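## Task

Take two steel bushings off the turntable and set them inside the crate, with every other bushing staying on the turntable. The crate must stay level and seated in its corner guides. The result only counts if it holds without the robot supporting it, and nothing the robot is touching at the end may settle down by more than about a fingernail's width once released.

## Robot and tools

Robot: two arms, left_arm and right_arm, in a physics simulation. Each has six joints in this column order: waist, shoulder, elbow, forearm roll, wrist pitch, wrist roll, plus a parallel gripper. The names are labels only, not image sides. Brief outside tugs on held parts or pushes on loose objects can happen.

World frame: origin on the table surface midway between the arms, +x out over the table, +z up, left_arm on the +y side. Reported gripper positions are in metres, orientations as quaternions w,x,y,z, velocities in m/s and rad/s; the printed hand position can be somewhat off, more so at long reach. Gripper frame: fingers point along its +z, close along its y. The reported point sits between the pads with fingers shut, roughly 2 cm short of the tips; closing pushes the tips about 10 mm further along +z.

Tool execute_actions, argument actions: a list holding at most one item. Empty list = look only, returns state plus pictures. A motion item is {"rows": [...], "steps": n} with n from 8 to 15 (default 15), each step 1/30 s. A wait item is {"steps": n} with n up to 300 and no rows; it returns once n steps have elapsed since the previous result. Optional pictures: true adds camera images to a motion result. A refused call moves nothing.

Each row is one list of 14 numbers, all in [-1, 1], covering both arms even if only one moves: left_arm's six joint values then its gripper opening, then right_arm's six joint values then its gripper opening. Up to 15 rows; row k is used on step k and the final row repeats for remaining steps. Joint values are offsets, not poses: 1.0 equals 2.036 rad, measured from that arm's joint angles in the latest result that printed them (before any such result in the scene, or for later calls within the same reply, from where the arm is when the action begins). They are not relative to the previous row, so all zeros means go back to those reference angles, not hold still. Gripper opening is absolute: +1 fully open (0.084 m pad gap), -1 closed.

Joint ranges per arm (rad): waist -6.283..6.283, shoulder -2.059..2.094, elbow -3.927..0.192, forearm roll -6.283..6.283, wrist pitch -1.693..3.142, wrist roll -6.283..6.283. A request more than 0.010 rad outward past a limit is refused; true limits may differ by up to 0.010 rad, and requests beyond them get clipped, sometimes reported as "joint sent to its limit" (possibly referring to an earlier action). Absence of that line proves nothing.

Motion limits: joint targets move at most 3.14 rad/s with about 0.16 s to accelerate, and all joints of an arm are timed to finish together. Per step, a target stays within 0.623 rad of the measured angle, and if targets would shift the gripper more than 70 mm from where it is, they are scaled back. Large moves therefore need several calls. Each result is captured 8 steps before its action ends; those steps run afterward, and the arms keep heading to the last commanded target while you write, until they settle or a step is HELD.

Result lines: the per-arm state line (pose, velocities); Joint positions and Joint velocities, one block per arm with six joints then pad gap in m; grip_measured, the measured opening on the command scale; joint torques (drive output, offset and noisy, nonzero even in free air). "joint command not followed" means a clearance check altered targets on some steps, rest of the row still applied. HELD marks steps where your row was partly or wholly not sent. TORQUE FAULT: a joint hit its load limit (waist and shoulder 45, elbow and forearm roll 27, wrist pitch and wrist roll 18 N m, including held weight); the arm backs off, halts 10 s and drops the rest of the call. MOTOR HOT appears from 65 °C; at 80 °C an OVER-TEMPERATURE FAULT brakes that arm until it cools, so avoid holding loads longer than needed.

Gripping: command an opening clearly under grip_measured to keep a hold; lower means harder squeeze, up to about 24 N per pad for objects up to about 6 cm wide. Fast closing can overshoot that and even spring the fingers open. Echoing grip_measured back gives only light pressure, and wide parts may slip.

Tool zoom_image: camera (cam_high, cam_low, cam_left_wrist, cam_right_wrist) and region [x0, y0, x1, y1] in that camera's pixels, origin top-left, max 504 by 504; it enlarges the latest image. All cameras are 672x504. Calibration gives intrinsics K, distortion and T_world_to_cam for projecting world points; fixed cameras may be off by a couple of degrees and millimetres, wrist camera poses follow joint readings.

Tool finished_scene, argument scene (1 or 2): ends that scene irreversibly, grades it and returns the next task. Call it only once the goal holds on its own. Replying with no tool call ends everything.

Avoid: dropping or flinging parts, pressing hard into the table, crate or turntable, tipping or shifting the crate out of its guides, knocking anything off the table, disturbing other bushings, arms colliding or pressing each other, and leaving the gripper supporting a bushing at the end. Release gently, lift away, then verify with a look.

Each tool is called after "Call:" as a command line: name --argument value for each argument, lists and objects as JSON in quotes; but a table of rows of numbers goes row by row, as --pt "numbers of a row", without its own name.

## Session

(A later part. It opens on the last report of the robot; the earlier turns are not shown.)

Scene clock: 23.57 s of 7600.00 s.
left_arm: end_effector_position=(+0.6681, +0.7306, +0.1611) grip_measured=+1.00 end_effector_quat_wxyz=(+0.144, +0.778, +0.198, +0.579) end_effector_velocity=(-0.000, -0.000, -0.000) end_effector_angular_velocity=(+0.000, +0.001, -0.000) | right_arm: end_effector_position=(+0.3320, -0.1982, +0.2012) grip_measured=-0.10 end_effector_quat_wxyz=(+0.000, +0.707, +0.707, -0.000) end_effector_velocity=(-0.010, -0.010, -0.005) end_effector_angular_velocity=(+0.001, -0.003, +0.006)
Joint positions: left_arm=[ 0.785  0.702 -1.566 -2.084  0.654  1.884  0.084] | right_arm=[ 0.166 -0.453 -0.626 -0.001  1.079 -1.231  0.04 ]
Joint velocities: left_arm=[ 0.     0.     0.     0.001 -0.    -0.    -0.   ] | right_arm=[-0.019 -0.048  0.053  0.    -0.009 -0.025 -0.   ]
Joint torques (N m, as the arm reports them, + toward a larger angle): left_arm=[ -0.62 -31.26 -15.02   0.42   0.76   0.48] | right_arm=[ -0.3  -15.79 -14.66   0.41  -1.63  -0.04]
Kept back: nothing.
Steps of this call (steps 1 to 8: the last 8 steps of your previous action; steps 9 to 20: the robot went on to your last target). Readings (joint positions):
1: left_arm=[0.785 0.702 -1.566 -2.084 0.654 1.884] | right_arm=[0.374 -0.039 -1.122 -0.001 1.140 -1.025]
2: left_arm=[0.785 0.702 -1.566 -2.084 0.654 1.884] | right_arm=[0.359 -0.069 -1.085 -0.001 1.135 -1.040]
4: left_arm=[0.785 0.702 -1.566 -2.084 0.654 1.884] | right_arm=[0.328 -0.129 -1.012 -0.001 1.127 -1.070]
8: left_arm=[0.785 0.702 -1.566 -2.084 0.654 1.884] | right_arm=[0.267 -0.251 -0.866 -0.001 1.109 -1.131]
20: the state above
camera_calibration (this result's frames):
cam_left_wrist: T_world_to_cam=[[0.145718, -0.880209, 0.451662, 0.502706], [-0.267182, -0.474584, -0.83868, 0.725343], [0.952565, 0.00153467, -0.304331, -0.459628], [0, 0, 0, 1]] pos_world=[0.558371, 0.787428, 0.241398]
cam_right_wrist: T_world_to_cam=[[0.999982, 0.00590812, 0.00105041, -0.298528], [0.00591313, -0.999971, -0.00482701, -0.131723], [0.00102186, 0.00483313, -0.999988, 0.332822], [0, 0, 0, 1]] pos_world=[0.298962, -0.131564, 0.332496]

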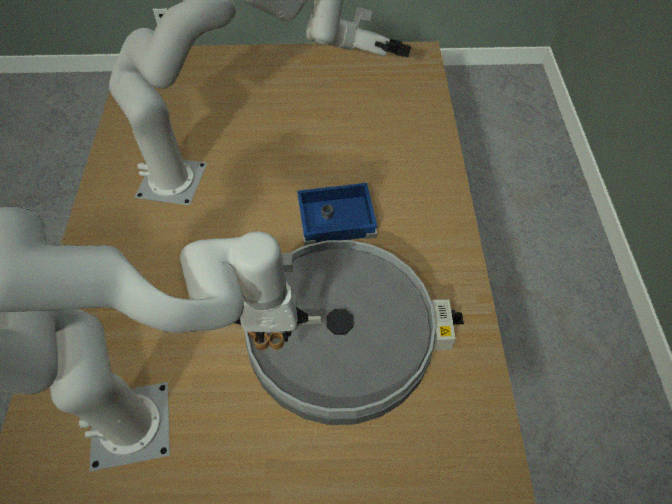

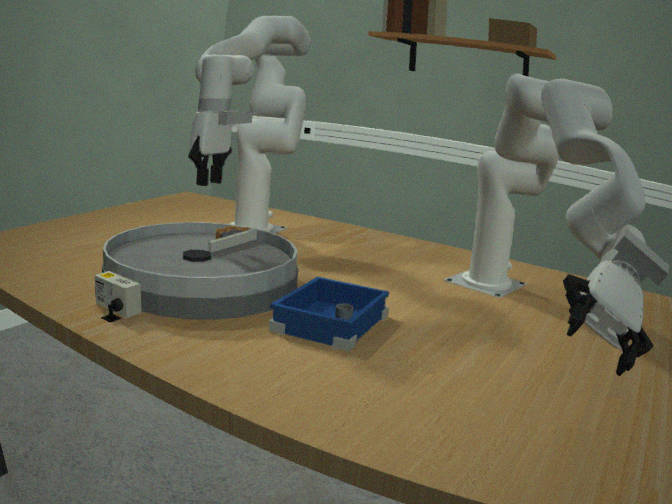

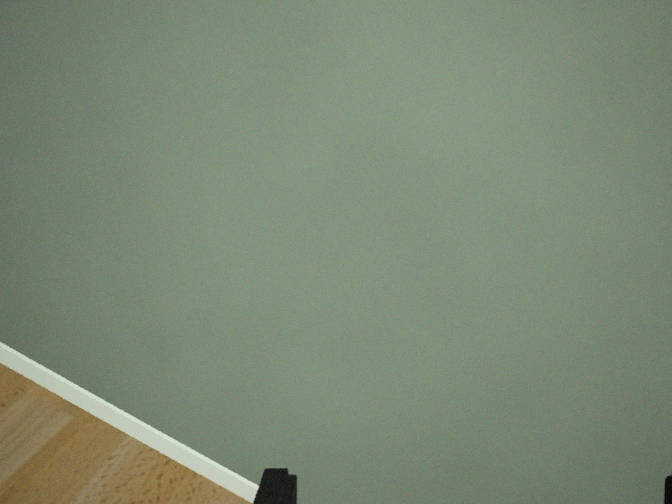

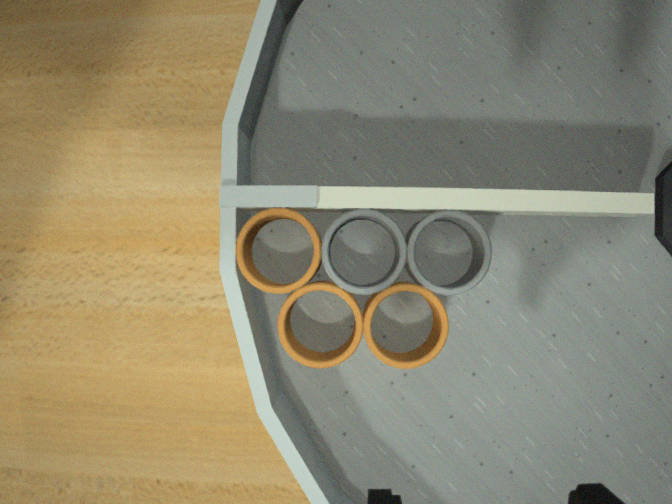

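Call:
execute_actions --actions '[{"rows":[[0,0,0,0,0,0,1,0.0074,0.0575,0.0612,0,-0.1187,0.0071,-0.09],[0,0,0,0,0,0,1,0.0074,0.0575,0.0612,0,-0.1187,0.0071,-0.09],[0,0,0,0,0,0,1,0.0074,0.0575,0.0612,0,-0.1187,0.0071,-0.09],[0,0,0,0,0,0,1,0.0074,0.0575,0.0612,0,-0.1187,0.0071,-0.09],[0,0,0,0,0,0,1,0.0074,0.0575,0.0612,0,-0.1187,0.0071,-0.09],[0,0,0,0,0,0,1,0.0074,0.0575,0.0612,0,-0.1187,0.0071,-0.09],[0,0,0,0,0,0,1,0.0074,0.075,0.07,0,-0.145,0.0071,-0.09],[0,0,0,0,0,0,1,0.0074,0.09,0.077,0,-0.167,0.0071,-0.09],[0,0,0,0,0,0,1,0.0074,0.105,0.0835,0,-0.1885,0.0071,-0.09],[0,0,0,0,0,0,1,0.0074,0.1199,0.0892,0,-0.2091,0.0071,-0.09]],"steps":15}]'

Call:
execute_actions --actions '[{"steps":16}]' --pictures true

Scene clock: 26.37 s of 7600.00 s.
left_arm: end_effector_position=(+0.6681, +0.7306, +0.1611) grip_measured=+1.00 end_effector_quat_wxyz=(+0.144, +0.778, +0.198, +0.579) end_effector_velocity=(+0.000, +0.000, +0.000) end_effector_angular_velocity=(-0.000, -0.000, +0.001) | right_arm: end_effector_position=(+0.3308, -0.1949, +0.1470) grip_measured=-0.10 end_effector_quat_wxyz=(-0.001, +0.707, +0.707, -0.003) end_effector_velocity=(-0.059, +0.002, -0.304) end_effector_angular_velocity=(-0.057, +0.159, +0.009)
Joint positions: left_arm=[ 0.785  0.702 -1.566 -2.084  0.654  1.884  0.084] | right_arm=[ 0.176 -0.368 -0.531 -0.001  0.905 -1.222  0.04 ]
Joint velocities: left_arm=[-0.    -0.    -0.    -0.001 -0.001 -0.     0.   ] | right_arm=[ 0.064  0.494  0.509  0.001 -0.833  0.055 -0.   ]
Joint torques (N m, as the arm reports them, + toward a larger angle): left_arm=[ -0.55 -31.02 -15.1    0.21   0.77   0.55] | right_arm=[ -1.94 -25.44 -19.2    0.41  -2.07  -0.06]
Steps of this call (steps 1 to 30: the robot went on to your last target; steps 31 to 77: nothing new was sent; steps 78 to 84: the first 7 steps of this action). Readings (joint positions):
78: left_arm=[0.785 0.702 -1.566 -2.084 0.654 1.884] | right_arm=[0.163 -0.458 -0.619 -0.001 1.077 -1.234]
79: left_arm=[0.785 0.702 -1.566 -2.084 0.654 1.884] | right_arm=[0.164 -0.455 -0.617 -0.001 1.069 -1.233]
81: left_arm=[0.785 0.702 -1.566 -2.084 0.654 1.884] | right_arm=[0.168 -0.429 -0.594 -0.001 1.011 -1.229]
84: the state above

Scene clock: 26.90 s of 7600.00 s.
left_arm: end_effector_position=(+0.6681, +0.7306, +0.1611) grip_measured=+1.00 end_effector_quat_wxyz=(+0.144, +0.778, +0.198, +0.579) end_effector_velocity=(+0.000, -0.000, -0.000) end_effector_angular_velocity=(+0.001, +0.002, -0.000) | right_arm: end_effector_position=(+0.3317, -0.1928, +0.0810) grip_measured=-0.10 end_effector_quat_wxyz=(+0.001, +0.707, +0.707, +0.001) end_effector_velocity=(-0.002, -0.001, -0.007) end_effector_angular_velocity=(-0.001, +0.003, -0.001)
Joint positions: left_arm=[ 0.785  0.702 -1.566 -2.084  0.654  1.884  0.084] | right_arm=[ 0.181 -0.211 -0.446 -0.001  0.655 -1.217  0.04 ]
Joint velocities: left_arm=[-0.001  0.     0.     0.001 -0.002  0.    -0.   ] | right_arm=[-0.002  0.014  0.01   0.    -0.021 -0.001  0.   ]
Joint torques (N m, as the arm reports them, + toward a larger angle): left_arm=[ -0.56 -31.23 -15.04   0.14   0.86   0.47] | right_arm=[ -1.06 -18.56 -12.15   0.38  -1.61  -0.08]
Kept back: nothing.
Steps of this call (steps 1 to 8: the last 8 steps of your previous action; steps 9 to 16: the robot went on to your last target). Readings (joint positions):
1: left_arm=[0.785 0.702 -1.566 -2.084 0.654 1.884] | right_arm=[0.178 -0.352 -0.516 -0.001 0.878 -1.220]
2: left_arm=[0.785 0.702 -1.566 -2.084 0.654 1.884] | right_arm=[0.179 -0.337 -0.506 -0.001 0.851 -1.219]
4: left_arm=[0.785 0.702 -1.566 -2.084 0.654 1.884] | right_arm=[0.180 -0.301 -0.488 -0.001 0.790 -1.218]
8: left_arm=[0.785 0.702 -1.566 -2.084 0.654 1.884] | right_arm=[0.181 -0.233 -0.454 -0.001 0.692 -1.217]
16: the state above
camera_calibration (this result's frames):
cam_left_wrist: T_world_to_cam=[[0.145718, -0.880209, 0.451662, 0.502706], [-0.267182, -0.474584, -0.83868, 0.725343], [0.952565, 0.0015346, -0.304332, -0.459628], [0, 0, 0, 1]] pos_world=[0.558371, 0.787428, 0.241398]
cam_right_wrist: T_world_to_cam=[[0.999974, 0.00671187, 0.00262798, -0.298109], [0.00672645, -0.999962, -0.0055819, -0.127136], [0.00259042, 0.00559943, -0.999981, 0.212258], [0, 0, 0, 1]] pos_world=[0.298406, -0.126319, 0.212328]

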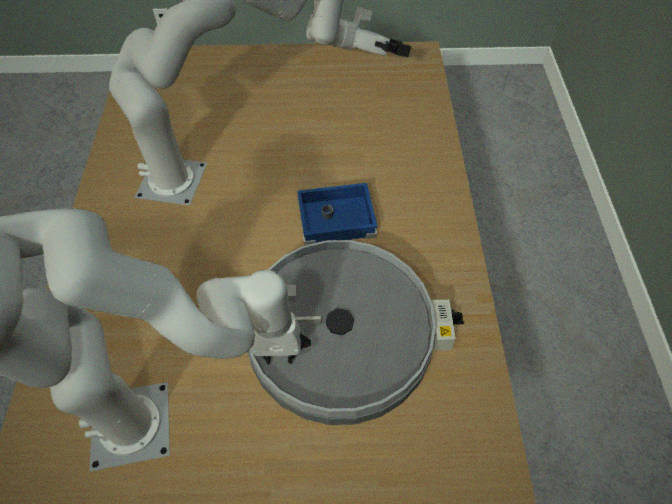

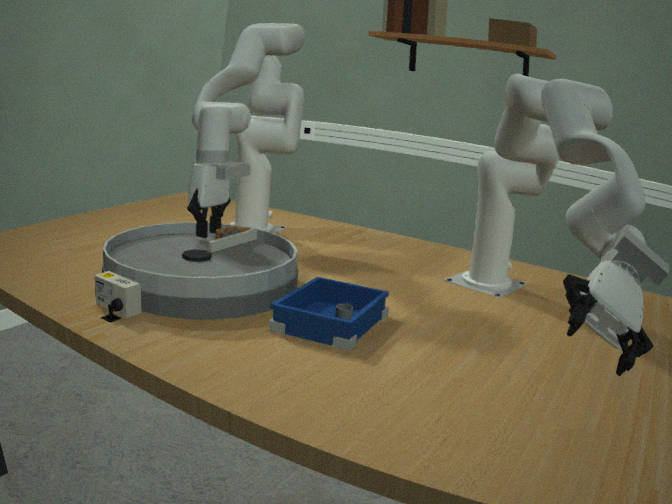

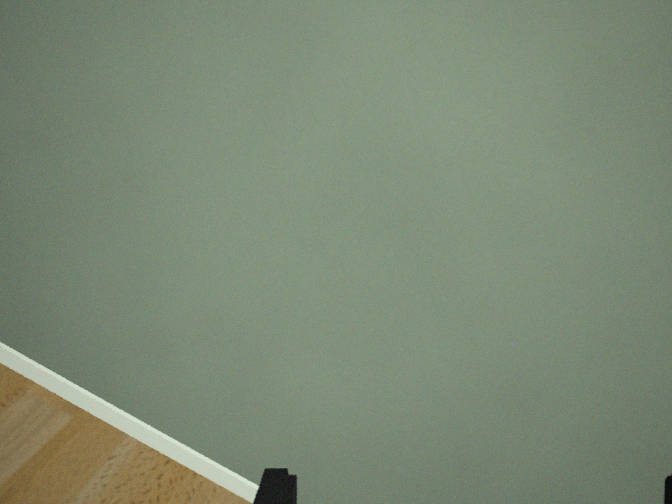

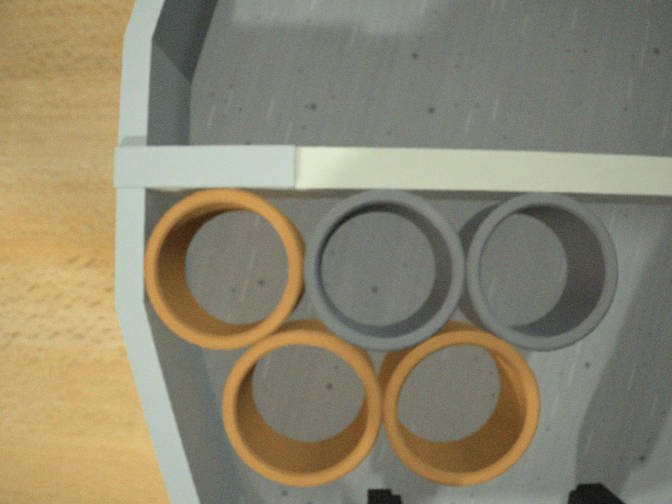

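Call:
execute_actions --actions '[{"rows":[[0,0,0,0,0,0,1,0.004,0.003,-0.001,0,-0.001,0.004,-0.09],[0,0,0,0,0,0,1,0.008,0.0047,-0.003,0,-0.001,0.008,-0.09],[0,0,0,0,0,0,1,0.0108,0.0059,-0.004,0,-0.001,0.011,-0.09],[0,0,0,0,0,0,1,0.0108,0.0059,-0.004,0,-0.001,0.011,-0.09],[0,0,0,0,0,0,1,0.0108,0.0059,-0.004,0,-0.001,0.011,-0.09],[0,0,0,0,0,0,1,0.0108,0.0059,-0.004,0,-0.001,0.011,-0.09],[0,0,0,0,0,0,1,0.0108,0.0059,-0.004,0,-0.001,0.011,-0.09],[0,0,0,0,0,0,1,0.0108,0.0059,-0.004,0,-0.001,0.011,-0.09],[0,0,0,0,0,0,1,0.0108,0.0059,-0.004,0,-0.001,0.011,-0.09],[0,0,0,0,0,0,1,0.0097,0.0091,-0.0071,0,-0.001,0.010,-0.09],[0,0,0,0,0,0,1,0.0087,0.0123,-0.0103,0,-0.0011,0.0089,-0.09],[0,0,0,0,0,0,1,0.0076,0.0155,-0.0134,0,-0.0011,0.0078,-0.09],[0,0,0,0,0,0,1,0.0066,0.0187,-0.0166,0,-0.0012,0.0068,-0.09]],"steps":15}]'

Call:
execute_actions --actions '[{"steps":15}]' --pictures true

Scene clock: 28.20 s of 7600.00 s.
left_arm: end_effector_position=(+0.6681, +0.7306, +0.1611) grip_measured=+1.00 end_effector_quat_wxyz=(+0.144, +0.778, +0.198, +0.579) end_effector_velocity=(+0.000, +0.000, +0.001) end_effector_angular_velocity=(-0.001, -0.003, +0.000) | right_arm: end_effector_position=(+0.3311, -0.1871, +0.0799) grip_measured=-0.10 end_effector_quat_wxyz=(+0.000, +0.707, +0.707, -0.000) end_effector_velocity=(-0.001, +0.021, -0.001) end_effector_angular_velocity=(-0.001, +0.001, +0.002)
Joint positions: left_arm=[ 0.785  0.702 -1.566 -2.084  0.654  1.884  0.084] | right_arm=[ 0.197 -0.201 -0.452 -0.001  0.653 -1.201  0.04 ]
Joint velocities: left_arm=[ 0.    -0.    -0.    -0.002  0.002 -0.     0.   ] | right_arm=[ 0.06   0.026 -0.024  0.    -0.     0.058 -0.   ]
Joint torques (N m, as the arm reports them, + toward a larger angle): left_arm=[ -0.39 -31.34 -15.13   0.28   0.85   0.51] | right_arm=[ -1.08 -20.4  -11.97   0.4   -1.82  -0.29]
Steps of this call (steps 1 to 15: the robot went on to your last target; steps 16 to 32: nothing new was sent; steps 33 to 39: the first 7 steps of this action). Readings (joint positions):
33: left_arm=[0.785 0.702 -1.566 -2.084 0.654 1.884] | right_arm=[0.181 -0.209 -0.444 -0.001 0.653 -1.217]
34: left_arm=[0.785 0.702 -1.566 -2.084 0.654 1.884] | right_arm=[0.182 -0.208 -0.445 -0.001 0.653 -1.215]
36: left_arm=[0.785 0.702 -1.566 -2.084 0.654 1.884] | right_arm=[0.188 -0.205 -0.447 -0.001 0.653 -1.209]
39: the state above

Scene clock: 28.70 s of 7600.00 s.
left_arm: end_effector_position=(+0.6681, +0.7306, +0.1611) grip_measured=+1.00 end_effector_quat_wxyz=(+0.144, +0.778, +0.198, +0.579) end_effector_velocity=(-0.000, -0.000, -0.000) end_effector_angular_velocity=(-0.001, -0.000, +0.000) | right_arm: end_effector_position=(+0.3387, -0.1852, +0.0797) grip_measured=-0.10 end_effector_quat_wxyz=(+0.000, +0.707, +0.707, -0.000) end_effector_velocity=(+0.004, +0.001, +0.001) end_effector_angular_velocity=(+0.001, -0.002, +0.000)
Joint positions: left_arm=[ 0.785  0.702 -1.566 -2.084  0.654  1.884  0.084] | right_arm=[ 0.195 -0.174 -0.478 -0.001  0.652 -1.203  0.04 ]
Joint velocities: left_arm=[ 0.     0.     0.    -0.     0.001 -0.    -0.   ] | right_arm=[-0.003  0.01  -0.012  0.    -0.001 -0.003 -0.   ]
Joint torques (N m, as the arm reports them, + toward a larger angle): left_arm=[ -0.35 -31.1  -15.19   0.17   0.76   0.56] | right_arm=[ -1.13 -20.07 -12.32   0.47  -1.79  -0.25]
Kept back: nothing.
Steps of this call (steps 1 to 8: the last 8 steps of your previous action; steps 9 to 15: the robot went on to your last target). Readings (joint positions):
1: left_arm=[0.785 0.702 -1.566 -2.084 0.654 1.884] | right_arm=[0.199 -0.200 -0.452 -0.001 0.653 -1.199]
2: left_arm=[0.785 0.702 -1.566 -2.084 0.654 1.884] | right_arm=[0.200 -0.200 -0.453 -0.001 0.653 -1.198]
4: left_arm=[0.785 0.702 -1.566 -2.084 0.654 1.884] | right_arm=[0.201 -0.198 -0.454 -0.001 0.653 -1.196]
8: left_arm=[0.785 0.702 -1.566 -2.084 0.654 1.884] | right_arm=[0.198 -0.184 -0.468 -0.001 0.652 -1.200]
15: the state above
camera_calibration (this result's frames):
cam_left_wrist: T_world_to_cam=[[0.145718, -0.880209, 0.451662, 0.502706], [-0.267182, -0.474584, -0.83868, 0.725343], [0.952565, 0.00153459, -0.304331, -0.459628], [0, 0, 0, 1]] pos_world=[0.558371, 0.787428, 0.241398]
cam_right_wrist: T_world_to_cam=[[0.99998, 0.00622989, 0.000795549, -0.305107], [0.00623372, -0.999969, -0.00491125, -0.11941], [0.000764927, 0.00491611, -0.999988, 0.211434], [0, 0, 0, 1]] pos_world=[0.305683, -0.118545, 0.211087]

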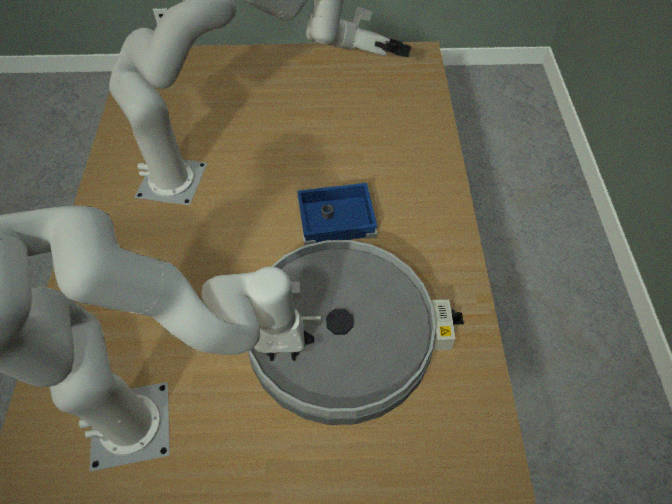

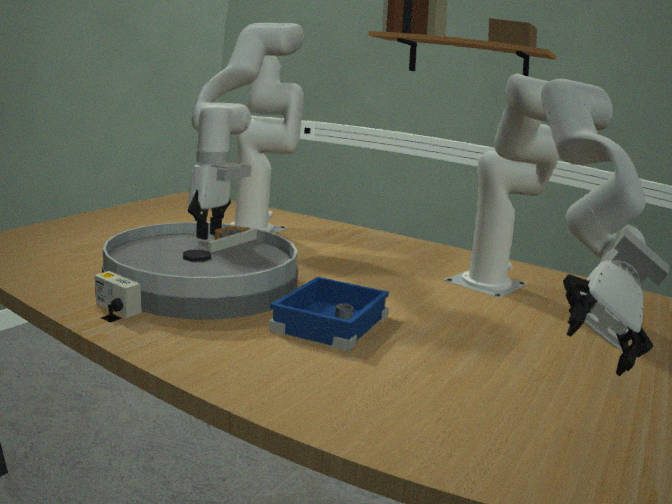

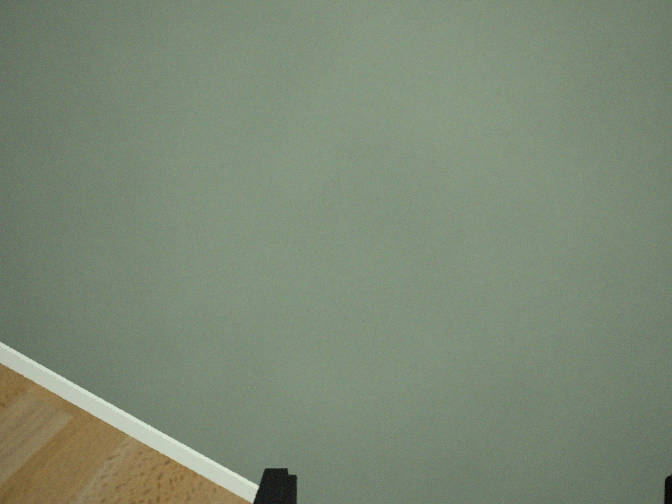

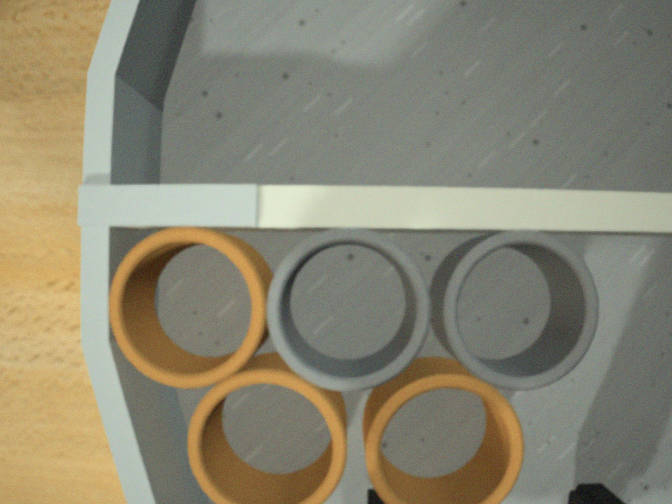

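Call:
execute_actions --actions '[{"rows":[[0,0,0,0,0,0,1,0.001,0.0033,-0.0035,0,0.0002,0.001,-0.09],[0,0,0,0,0,0,1,0.0025,0.0066,-0.007,0,0.0004,0.0025,-0.09],[0,0,0,0,0,0,1,0.004,0.0099,-0.0105,0,0.0006,0.004,-0.09],[0,0,0,0,0,0,1,0.0055,0.0132,-0.014,0,0.0008,0.0055,-0.09],[0,0,0,0,0,0,1,0.0073,0.0165,-0.0175,0,0.001,0.0074,-0.09],[0,0,0,0,0,0,1,0.0092,0.0198,-0.021,0,0.0012,0.0093,-0.09],[0,0,0,0,0,0,1,0.0112,0.0231,-0.0245,0,0.0014,0.0113,-0.09],[0,0,0,0,0,0,1,0.0133,0.0264,-0.028,0,0.0016,0.0135,-0.09]],"steps":15}]'

Call:
execute_actions --actions '[{"steps":10}]' --pictures true

Scene clock: 30.60 s of 7600.00 s.
left_arm: end_effector_position=(+0.6681, +0.7306, +0.1611) grip_measured=+1.00 end_effector_quat_wxyz=(+0.144, +0.778, +0.198, +0.579) end_effector_velocity=(-0.000, -0.000, -0.000) end_effector_angular_velocity=(+0.001, +0.002, -0.000) | right_arm: end_effector_position=(+0.3435, -0.1799, +0.0799) grip_measured=-0.10 end_effector_quat_wxyz=(+0.000, +0.707, +0.707, -0.000) end_effector_velocity=(+0.039, +0.048, +0.004) end_effector_angular_velocity=(+0.004, -0.009, -0.000)
Joint positions: left_arm=[ 0.785  0.702 -1.566 -2.084  0.654  1.884  0.084] | right_arm=[ 0.204 -0.152 -0.501 -0.001  0.654 -1.194  0.04 ]
Joint velocities: left_arm=[-0.    -0.     0.     0.001 -0.001  0.    -0.   ] | right_arm=[ 0.086  0.166 -0.183  0.001  0.007  0.086  0.   ]
Joint torques (N m, as the arm reports them, + toward a larger angle): left_arm=[ -0.3  -31.01 -15.08   0.11   0.76   0.52] | right_arm=[ -0.55 -19.19 -12.47   0.23  -1.83  -0.13]
Steps of this call (steps 1 to 15: the robot went on to your last target; steps 16 to 50: nothing new was sent; steps 51 to 57: the first 7 steps of this action). Readings (joint positions):
51: left_arm=[0.785 0.702 -1.566 -2.084 0.654 1.884] | right_arm=[0.194 -0.173 -0.480 -0.001 0.652 -1.203]
52: left_arm=[0.785 0.702 -1.566 -2.084 0.654 1.884] | right_arm=[0.195 -0.172 -0.480 -0.001 0.652 -1.203]
54: left_arm=[0.785 0.702 -1.566 -2.084 0.654 1.884] | right_arm=[0.197 -0.166 -0.486 -0.001 0.653 -1.200]
57: the state above

Scene clock: 30.93 s of 7600.00 s.
left_arm: end_effector_position=(+0.6681, +0.7306, +0.1611) grip_measured=+1.00 end_effector_quat_wxyz=(+0.144, +0.778, +0.198, +0.579) end_effector_velocity=(+0.000, -0.001, +0.000) end_effector_angular_velocity=(+0.000, -0.001, -0.001) | right_arm: end_effector_position=(+0.3499, -0.1706, +0.0800) grip_measured=-0.10 end_effector_quat_wxyz=(+0.000, +0.707, +0.707, -0.000) end_effector_velocity=(+0.003, +0.004, +0.000) end_effector_angular_velocity=(-0.000, +0.000, -0.003)
Joint positions: left_arm=[ 0.785  0.702 -1.566 -2.084  0.654  1.884  0.084] | right_arm=[ 0.221 -0.121 -0.534 -0.001  0.655 -1.176  0.04 ]
Joint velocities: left_arm=[-0.001 -0.    -0.     0.     0.001  0.    -0.   ] | right_arm=[ 0.007  0.012 -0.013 -0.     0.001  0.01  -0.   ]
Joint torques (N m, as the arm reports them, + toward a larger angle): left_arm=[ -0.4  -31.44 -15.15   0.14   0.78   0.49] | right_arm=[ -0.99 -22.1  -12.72   0.66  -1.69  -0.37]
Kept back: nothing.
Steps of this call (steps 1 to 8: the last 8 steps of your previous action; steps 9 to 10: the robot went on to your last target). Readings (joint positions):
1: left_arm=[0.785 0.702 -1.566 -2.084 0.654 1.884] | right_arm=[0.207 -0.147 -0.507 -0.001 0.654 -1.191]
2: left_arm=[0.785 0.702 -1.566 -2.084 0.654 1.884] | right_arm=[0.210 -0.141 -0.514 -0.001 0.654 -1.187]
4: left_arm=[0.785 0.702 -1.566 -2.084 0.654 1.884] | right_arm=[0.216 -0.131 -0.524 -0.001 0.655 -1.182]
8: left_arm=[0.785 0.702 -1.566 -2.084 0.654 1.884] | right_arm=[0.220 -0.123 -0.533 -0.001 0.655 -1.177]
10: the state above
camera_calibration (this result's frames):
cam_left_wrist: T_world_to_cam=[[0.145718, -0.880209, 0.451662, 0.502706], [-0.267182, -0.474584, -0.83868, 0.725343], [0.952565, 0.00153451, -0.304331, -0.459628], [0, 0, 0, 1]] pos_world=[0.558371, 0.787428, 0.241398]
cam_right_wrist: T_world_to_cam=[[0.999982, 0.00588552, 0.000740401, -0.316471], [0.00588907, -0.999971, -0.00488304, -0.104744], [0.000711641, 0.00488731, -0.999988, 0.211612], [0, 0, 0, 1]] pos_world=[0.316932, -0.103913, 0.211333]

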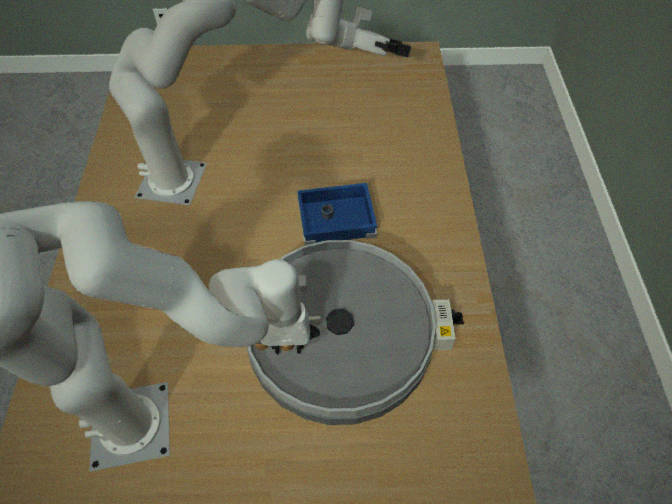

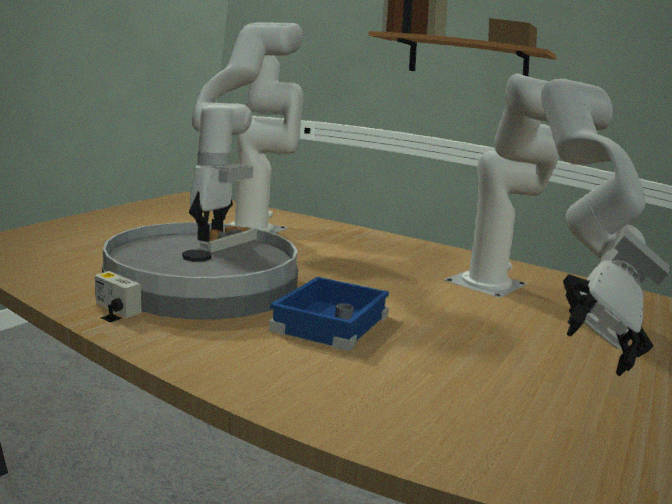

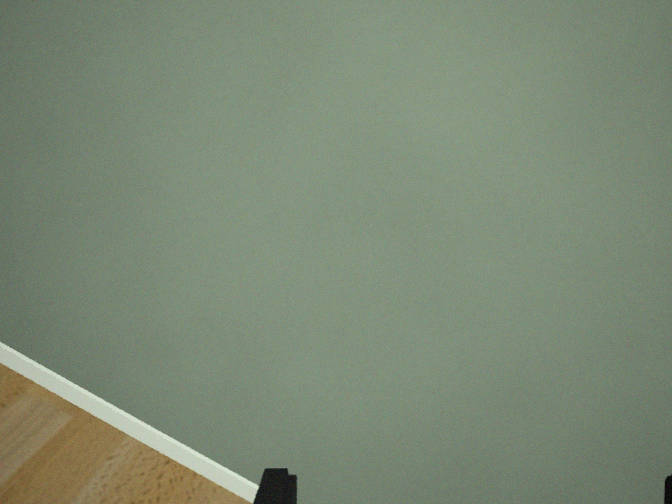

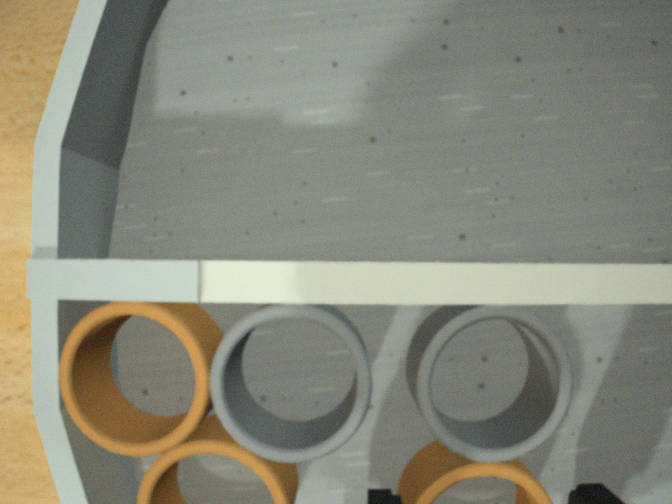

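Call:
execute_actions --actions '[{"rows":[[0,0,0,0,0,0,1,0.006,0.005,-0.0054,0,0.0004,0.006,-0.09],[0,0,0,0,0,0,1,0.012,0.009,-0.0097,0,0.0008,0.012,-0.09],[0,0,0,0,0,0,1,0.018,0.0125,-0.0135,0,0.0011,0.018,-0.09],[0,0,0,0,0,0,1,0.024,0.016,-0.0173,0,0.0014,0.024,-0.09],[0,0,0,0,0,0,1,0.030,0.0195,-0.0211,0,0.0017,0.030,-0.09],[0,0,0,0,0,0,1,0.0355,0.023,-0.0248,0,0.002,0.0353,-0.09],[0,0,0,0,0,0,1,0.0403,0.0258,-0.0279,0,0.0023,0.040,-0.09]],"steps":15}]' --pictures true

Call:
execute_actions --actions '[{"steps":10}]' --pictures true

Scene clock: 31.73 s of 7600.00 s.
left_arm: end_effector_position=(+0.6681, +0.7306, +0.1611) grip_measured=+1.00 end_effector_quat_wxyz=(+0.144, +0.778, +0.198, +0.579) end_effector_velocity=(-0.001, +0.001, -0.001) end_effector_angular_velocity=(-0.001, +0.001, +0.003) | right_arm: end_effector_position=(+0.3515, -0.1548, +0.0800) grip_measured=-0.10 end_effector_quat_wxyz=(+0.000, +0.707, +0.707, -0.000) end_effector_velocity=(+0.005, +0.125, +0.000) end_effector_angular_velocity=(+0.001, -0.002, +0.011)
Joint positions: left_arm=[ 0.785  0.702 -1.566 -2.084  0.654  1.884  0.084] | right_arm=[ 0.258 -0.096 -0.561 -0.001  0.658 -1.138  0.04 ]
Joint velocities: left_arm=[ 0.001  0.     0.    -0.002 -0.002 -0.     0.   ] | right_arm=[ 0.298  0.182 -0.199 -0.     0.015  0.288 -0.   ]
Joint torques (N m, as the arm reports them, + toward a larger angle): left_arm=[ -0.49 -31.37 -15.09   0.23   0.75   0.49] | right_arm=[ -0.63 -21.44 -12.62   0.38  -1.54  -0.2 ]
Steps of this call (steps 1 to 17: the robot went on to your last target; steps 18 to 24: the first 7 steps of this action). Readings (joint positions):
18: left_arm=[0.785 0.702 -1.566 -2.084 0.654 1.884] | right_arm=[0.222 -0.120 -0.536 -0.001 0.656 -1.175]
19: left_arm=[0.785 0.702 -1.566 -2.084 0.654 1.884] | right_arm=[0.223 -0.118 -0.537 -0.001 0.656 -1.173]
21: left_arm=[0.785 0.702 -1.566 -2.084 0.654 1.884] | right_arm=[0.233 -0.112 -0.544 -0.001 0.656 -1.164]
24: the state above
camera_calibration (this result's frames):
cam_left_wrist: T_world_to_cam=[[0.145718, -0.880209, 0.451662, 0.502706], [-0.267182, -0.474584, -0.83868, 0.725343], [0.952565, 0.0015345, -0.304332, -0.459628], [0, 0, 0, 1]] pos_world=[0.558371, 0.787428, 0.241398]
cam_right_wrist: T_world_to_cam=[[0.999983, 0.00570112, 0.000707909, -0.318192], [0.00570449, -0.999972, -0.00485221, -0.0889135], [0.000680226, 0.00485617, -0.999988, 0.211549], [0, 0, 0, 1]] pos_world=[0.31855, -0.0881242, 0.21134]

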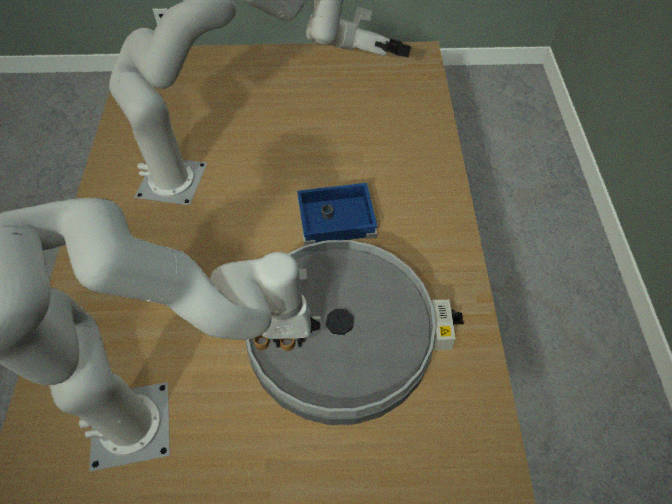

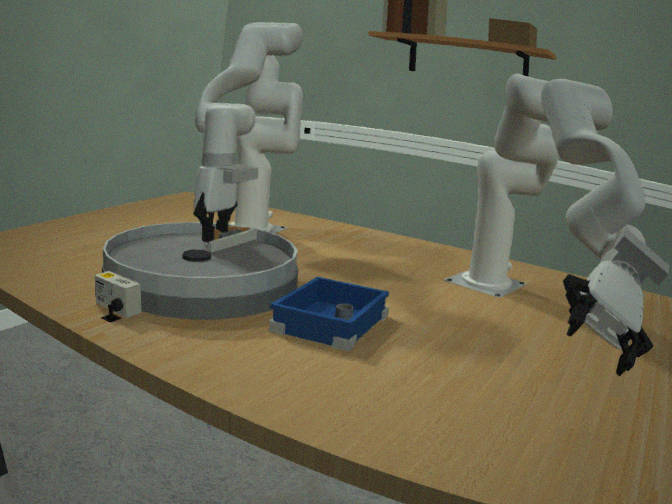

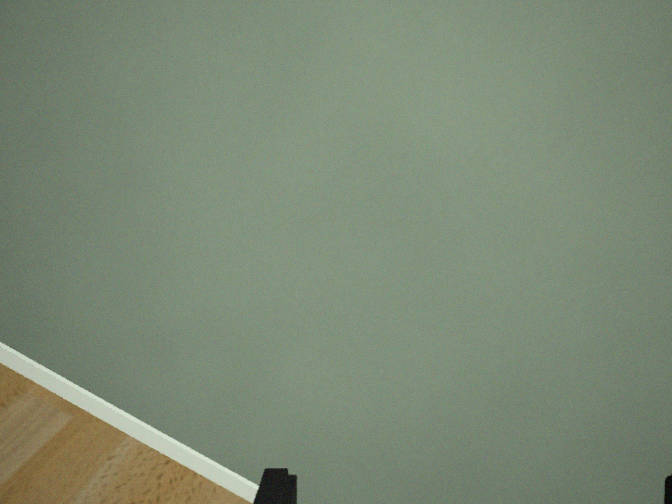

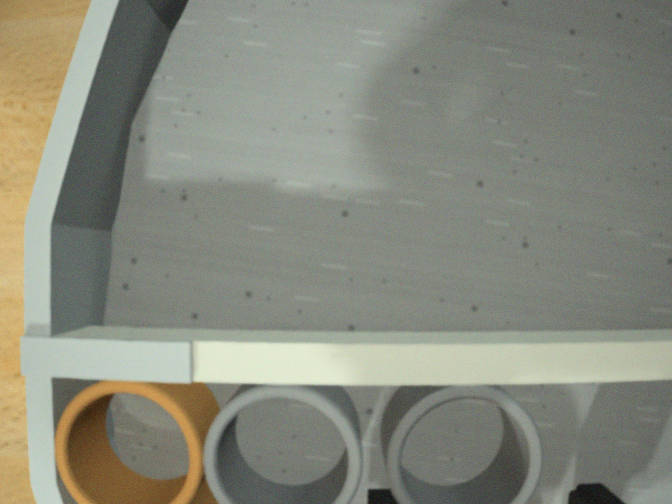

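Scene clock: 32.07 s of 7600.00 s.
left_arm: end_effector_position=(+0.6681, +0.7306, +0.1611) grip_measured=+1.00 end_effector_quat_wxyz=(+0.144, +0.778, +0.198, +0.579) end_effector_velocity=(-0.000, +0.000, -0.000) end_effector_angular_velocity=(+0.001, +0.001, -0.001) | right_arm: end_effector_position=(+0.3526, -0.1444, +0.0783) grip_measured=-0.12 end_effector_quat_wxyz=(+0.001, +0.709, +0.705, -0.005) end_effector_velocity=(+0.055, +0.026, +0.012) end_effector_angular_velocity=(+0.061, -0.133, -0.008)
Joint positions: left_arm=[ 0.785  0.702 -1.566 -2.084  0.654  1.884  0.084] | right_arm=[ 0.285 -0.068 -0.588 -0.009  0.666 -1.101  0.039]
Joint velocities: left_arm=[ 0.    -0.     0.     0.002 -0.     0.     0.   ] | right_arm=[-0.001  0.073 -0.086 -0.008 -0.133  0.014 -0.003]
Joint torques (N m, as the arm reports them, + toward a larger angle): left_arm=[ -0.51 -31.37 -14.97   0.35   0.75   0.43] | right_arm=[ 24.92 -29.78 -16.44   9.57  -4.45   2.66]
Kept back: nothing.
Steps of this call (steps 1 to 8: the last 8 steps of your previous action; steps 9 to 10: the robot went on to your last target). Readings (joint positions):
1: left_arm=[0.785 0.702 -1.566 -2.084 0.654 1.884] | right_arm=[0.268 -0.090 -0.567 -0.001 0.660 -1.129]
2: left_arm=[0.785 0.702 -1.566 -2.084 0.654 1.884] | right_arm=[0.275 -0.085 -0.570 -0.002 0.665 -1.121]
4: left_arm=[0.785 0.702 -1.566 -2.084 0.654 1.884] | right_arm=[0.281 -0.079 -0.576 -0.007 0.670 -1.110]
8: left_arm=[0.785 0.702 -1.566 -2.084 0.654 1.884] | right_arm=[0.283 -0.072 -0.583 -0.010 0.673 -1.103]
10: the state above
camera_calibration (this result's frames):
cam_left_wrist: T_world_to_cam=[[0.145718, -0.880209, 0.451662, 0.502707], [-0.267182, -0.474584, -0.83868, 0.725343], [0.952565, 0.00153444, -0.304331, -0.459628], [0, 0, 0, 1]] pos_world=[0.558371, 0.787428, 0.241398]
cam_right_wrist: T_world_to_cam=[[0.999986, 0.00111012, -0.00514859, -0.31954], [0.00113107, -0.999991, 0.00406925, -0.0775939], [-0.00514403, -0.00407501, -0.999978, 0.210531], [0, 0, 0, 1]] pos_world=[0.320706, -0.0763805, 0.209197]

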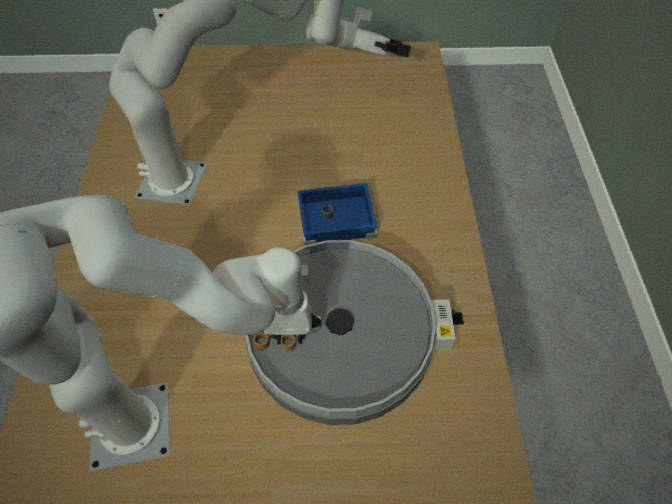

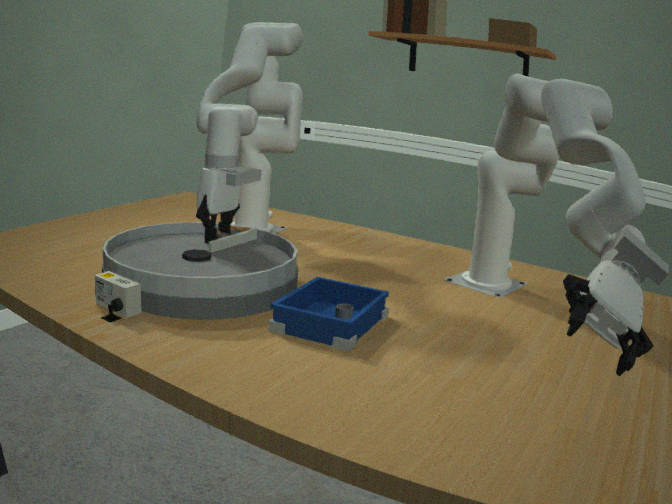

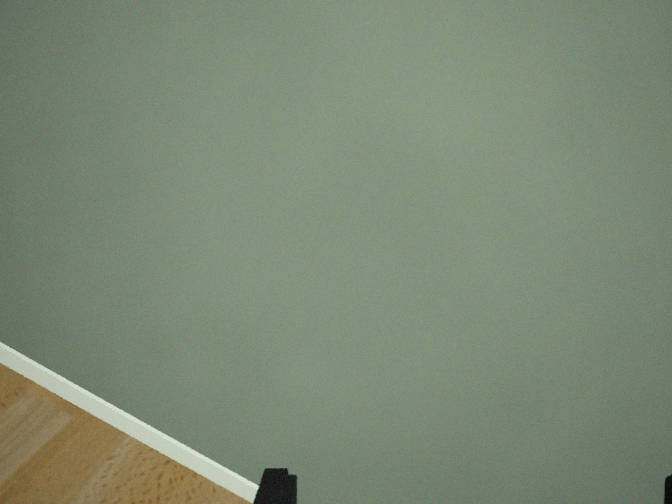

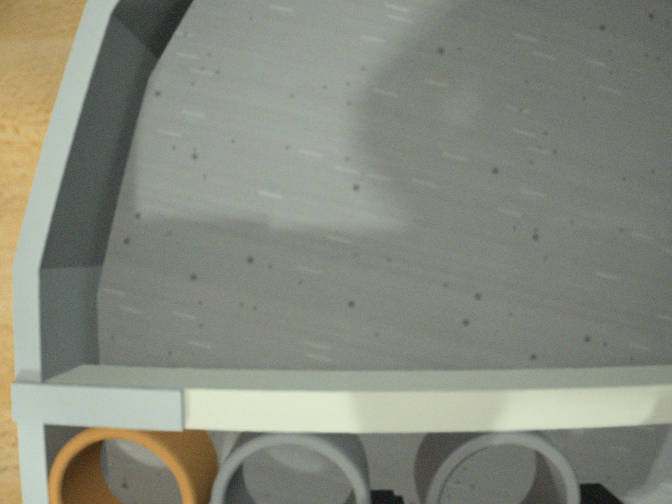

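Call:
execute_actions --actions '[{"rows":[[0,0,0,0,0,0,1,-0.002,0.006,-0.008,0.004,-0.002,-0.006,-0.09],[0,0,0,0,0,0,1,-0.002,0.006,-0.008,0.004,-0.002,-0.006,-0.09],[0,0,0,0,0,0,1,-0.002,0.006,-0.008,0.004,-0.002,-0.006,-0.09],[0,0,0,0,0,0,1,-0.002,0.006,-0.008,0.004,-0.002,-0.006,-0.09],[0,0,0,0,0,0,1,-0.002,0.006,-0.008,0.004,-0.002,-0.006,-0.09],[0,0,0,0,0,0,1,0.0015,0.0075,-0.010,0.004,-0.002,-0.003,-0.09],[0,0,0,0,0,0,1,0.005,0.0088,-0.0115,0.004,-0.002,-0.0005,-0.09]],"steps":15}]'

Call:
execute_actions --actions '[{"steps":10}]' --pictures true

Scene clock: 32.83 s of 7600.00 s.
left_arm: end_effector_position=(+0.6681, +0.7306, +0.1611) grip_measured=+1.00 end_effector_quat_wxyz=(+0.144, +0.778, +0.198, +0.579) end_effector_velocity=(-0.000, +0.001, -0.000) end_effector_angular_velocity=(-0.000, +0.000, +0.001) | right_arm: end_effector_position=(+0.3554, -0.1412, +0.0782) grip_measured=-0.10 end_effector_quat_wxyz=(-0.001, +0.708, +0.706, -0.003) end_effector_velocity=(+0.002, +0.001, -0.010) end_effector_angular_velocity=(-0.017, +0.028, +0.001)
Joint positions: left_arm=[ 0.785  0.702 -1.566 -2.084  0.654  1.884  0.084] | right_arm=[ 0.286 -0.057 -0.6   -0.001  0.664 -1.108  0.04 ]
Joint velocities: left_arm=[ 0.001  0.     0.     0.    -0.    -0.    -0.   ] | right_arm=[ 0.002  0.053 -0.033 -0.004  0.013  0.004  0.   ]
Joint torques (N m, as the arm reports them, + toward a larger angle): left_arm=[ -0.7  -31.33 -15.11   0.21   0.8    0.59] | right_arm=[  2.03 -23.1  -12.04   0.23  -1.27   0.23]
Steps of this call (steps 1 to 16: the robot went on to your last target; steps 17 to 23: the first 7 steps of this action). Readings (joint positions):
17: left_arm=[0.785 0.702 -1.566 -2.084 0.654 1.884] | right_arm=[0.303 -0.070 -0.597 0.000 0.656 -1.095]
18: left_arm=[0.785 0.702 -1.566 -2.084 0.654 1.884] | right_arm=[0.301 -0.068 -0.598 0.000 0.657 -1.097]
20: left_arm=[0.785 0.702 -1.566 -2.084 0.654 1.884] | right_arm=[0.293 -0.063 -0.599 -0.000 0.661 -1.104]
23: the state above

Scene clock: 33.17 s of 7600.00 s.
left_arm: end_effector_position=(+0.6681, +0.7306, +0.1611) grip_measured=+1.00 end_effector_quat_wxyz=(+0.144, +0.778, +0.198, +0.579) end_effector_velocity=(-0.000, +0.000, -0.000) end_effector_angular_velocity=(-0.000, -0.000, +0.000) | right_arm: end_effector_position=(+0.3578, -0.1365, +0.0794) grip_measured=-0.10 end_effector_quat_wxyz=(+0.000, +0.707, +0.707, -0.001) end_effector_velocity=(+0.004, +0.003, +0.003) end_effector_angular_velocity=(+0.004, -0.009, +0.001)
Joint positions: left_arm=[ 0.785  0.702 -1.566 -2.084  0.654  1.884  0.084] | right_arm=[ 0.295 -0.05  -0.611 -0.001  0.663 -1.102  0.04 ]
Joint velocities: left_arm=[ 0.001  0.     0.    -0.     0.001 -0.    -0.   ] | right_arm=[ 0.001  0.002 -0.009 -0.001 -0.003  0.001 -0.   ]
Joint torques (N m, as the arm reports them, + toward a larger angle): left_arm=[ -0.74 -31.14 -15.25   0.44   0.67   0.4 ] | right_arm=[ -0.27 -23.52 -12.22   1.07  -1.64  -0.25]
Kept back: nothing.
Steps of this call (steps 1 to 8: the last 8 steps of your previous action; steps 9 to 10: the robot went on to your last target). Readings (joint positions):
1: left_arm=[0.785 0.702 -1.566 -2.084 0.654 1.884] | right_arm=[0.287 -0.056 -0.601 -0.001 0.664 -1.108]
2: left_arm=[0.785 0.702 -1.566 -2.084 0.654 1.884] | right_arm=[0.289 -0.054 -0.603 -0.001 0.664 -1.107]
4: left_arm=[0.785 0.702 -1.566 -2.084 0.654 1.884] | right_arm=[0.292 -0.052 -0.606 -0.001 0.664 -1.105]
8: left_arm=[0.785 0.702 -1.566 -2.084 0.654 1.884] | right_arm=[0.295 -0.051 -0.610 -0.001 0.663 -1.103]
10: the state above
camera_calibration (this result's frames):
cam_left_wrist: T_world_to_cam=[[0.145718, -0.880209, 0.451662, 0.502707], [-0.267182, -0.474584, -0.83868, 0.725343], [0.952565, 0.00153435, -0.304331, -0.459628], [0, 0, 0, 1]] pos_world=[0.558371, 0.787428, 0.241398]
cam_right_wrist: T_world_to_cam=[[0.999981, 0.00615476, -0.000202751, -0.324453], [0.0061539, -0.999973, -0.00403322, -0.0709235], [-0.000227569, 0.0040319, -0.999992, 0.211109], [0, 0, 0, 1]] pos_world=[0.324931, -0.0697758, 0.210755]

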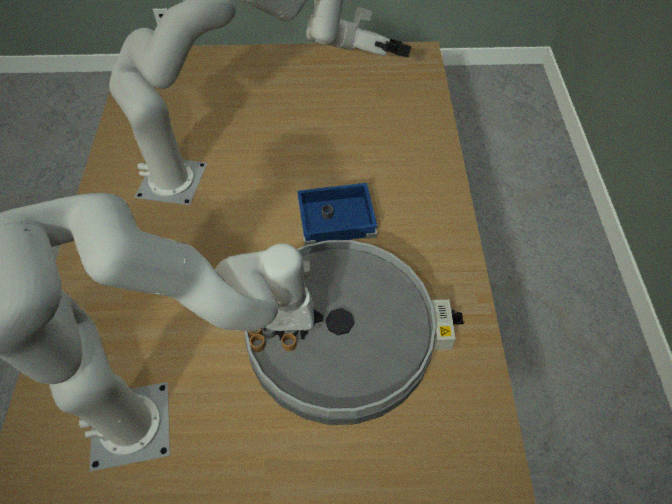

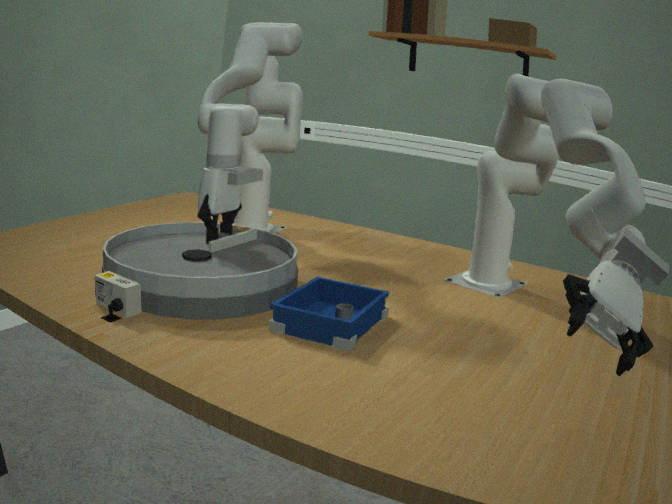

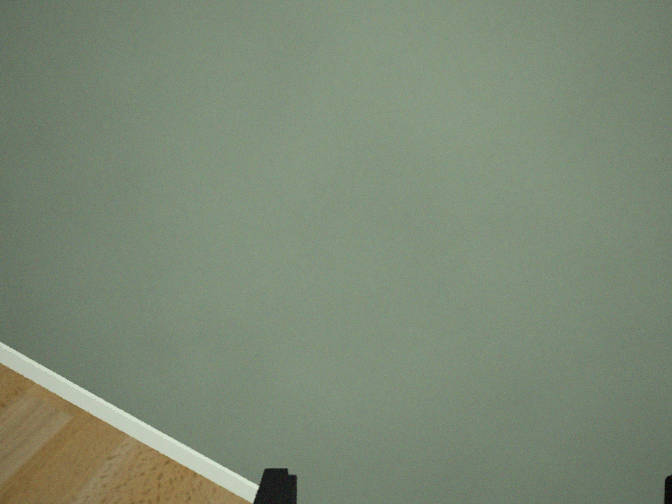

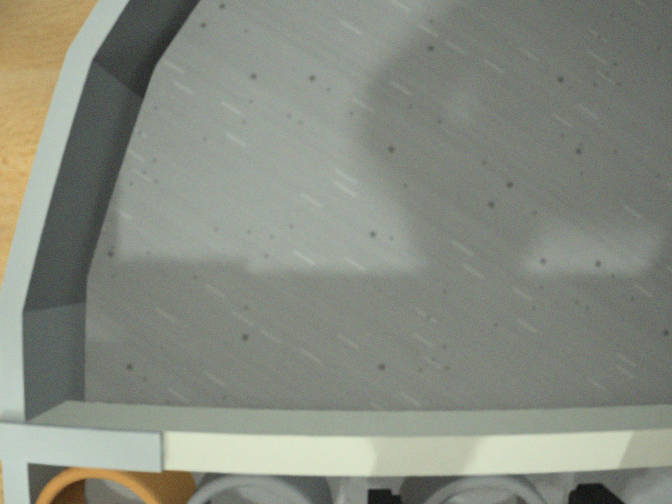

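Call:
execute_actions --actions '[{"rows":[[0,0,0,0,0,0,1,0.0022,0.0012,-0.0018,0,0,0.0022,-0.12],[0,0,0,0,0,0,1,0.0022,0.0012,-0.0018,0,0,0.0022,-0.17],[0,0,0,0,0,0,1,0.0022,0.0012,-0.0018,0,0,0.0022,-0.22],[0,0,0,0,0,0,1,0.0022,0.0012,-0.0018,0,0,0.0022,-0.27],[0,0,0,0,0,0,1,0.0022,0.0012,-0.0018,0,0,0.0022,-0.32],[0,0,0,0,0,0,1,0.0022,0.0012,-0.0018,0,0,0.0022,-0.4],[0,0,0,0,0,0,1,0.0022,0.0012,-0.0018,0,0,0.0022,-0.5],[0,0,0,0,0,0,1,0.0022,0.0012,-0.0018,0,0,0.0022,-0.6],[0,0,0,0,0,0,1,0.0022,0.0012,-0.0018,0,0,0.0022,-0.75],[0,0,0,0,0,0,1,0.0022,0.0012,-0.0018,0,0,0.0022,-0.9]],"steps":14}]'

Scene clock: 33.83 s of 7600.00 s.
left_arm: end_effector_position=(+0.6681, +0.7306, +0.1611) grip_measured=+1.00 end_effector_quat_wxyz=(+0.144, +0.778, +0.198, +0.579) end_effector_velocity=(-0.000, +0.000, -0.001) end_effector_angular_velocity=(+0.001, +0.002, -0.000) | right_arm: end_effector_position=(+0.3582, -0.1349, +0.0798) grip_measured=-0.29 end_effector_quat_wxyz=(+0.000, +0.707, +0.707, -0.000) end_effector_velocity=(+0.001, +0.004, +0.001) end_effector_angular_velocity=(-0.001, -0.004, +0.004)
Joint positions: left_arm=[ 0.785  0.702 -1.566 -2.084  0.654  1.884  0.084] | right_arm=[ 0.298 -0.049 -0.614 -0.001  0.662 -1.099  0.031]
Joint velocities: left_arm=[ 0.     0.     0.001  0.002 -0.001 -0.     0.   ] | right_arm=[ 0.01   0.005 -0.008 -0.005 -0.001  0.011 -0.034]
Joint torques (N m, as the arm reports them, + toward a larger angle): left_arm=[ -0.59 -31.27 -15.06   0.17   0.78   0.43] | right_arm=[ -0.99 -24.03 -12.37   0.28  -1.29  -0.06]
Steps of this call (steps 1 to 14: the robot went on to your last target; steps 15 to 20: the first 6 steps of this action). Readings (joint positions):
15: left_arm=[0.785 0.702 -1.566 -2.084 0.654 1.884] | right_arm=[0.295 -0.050 -0.612 -0.001 0.662 -1.102]
16: left_arm=[0.785 0.702 -1.566 -2.084 0.654 1.884] | right_arm=[0.295 -0.050 -0.612 -0.001 0.662 -1.101]
18: left_arm=[0.785 0.702 -1.566 -2.084 0.654 1.884] | right_arm=[0.297 -0.049 -0.613 -0.001 0.662 -1.100]
20: the state above


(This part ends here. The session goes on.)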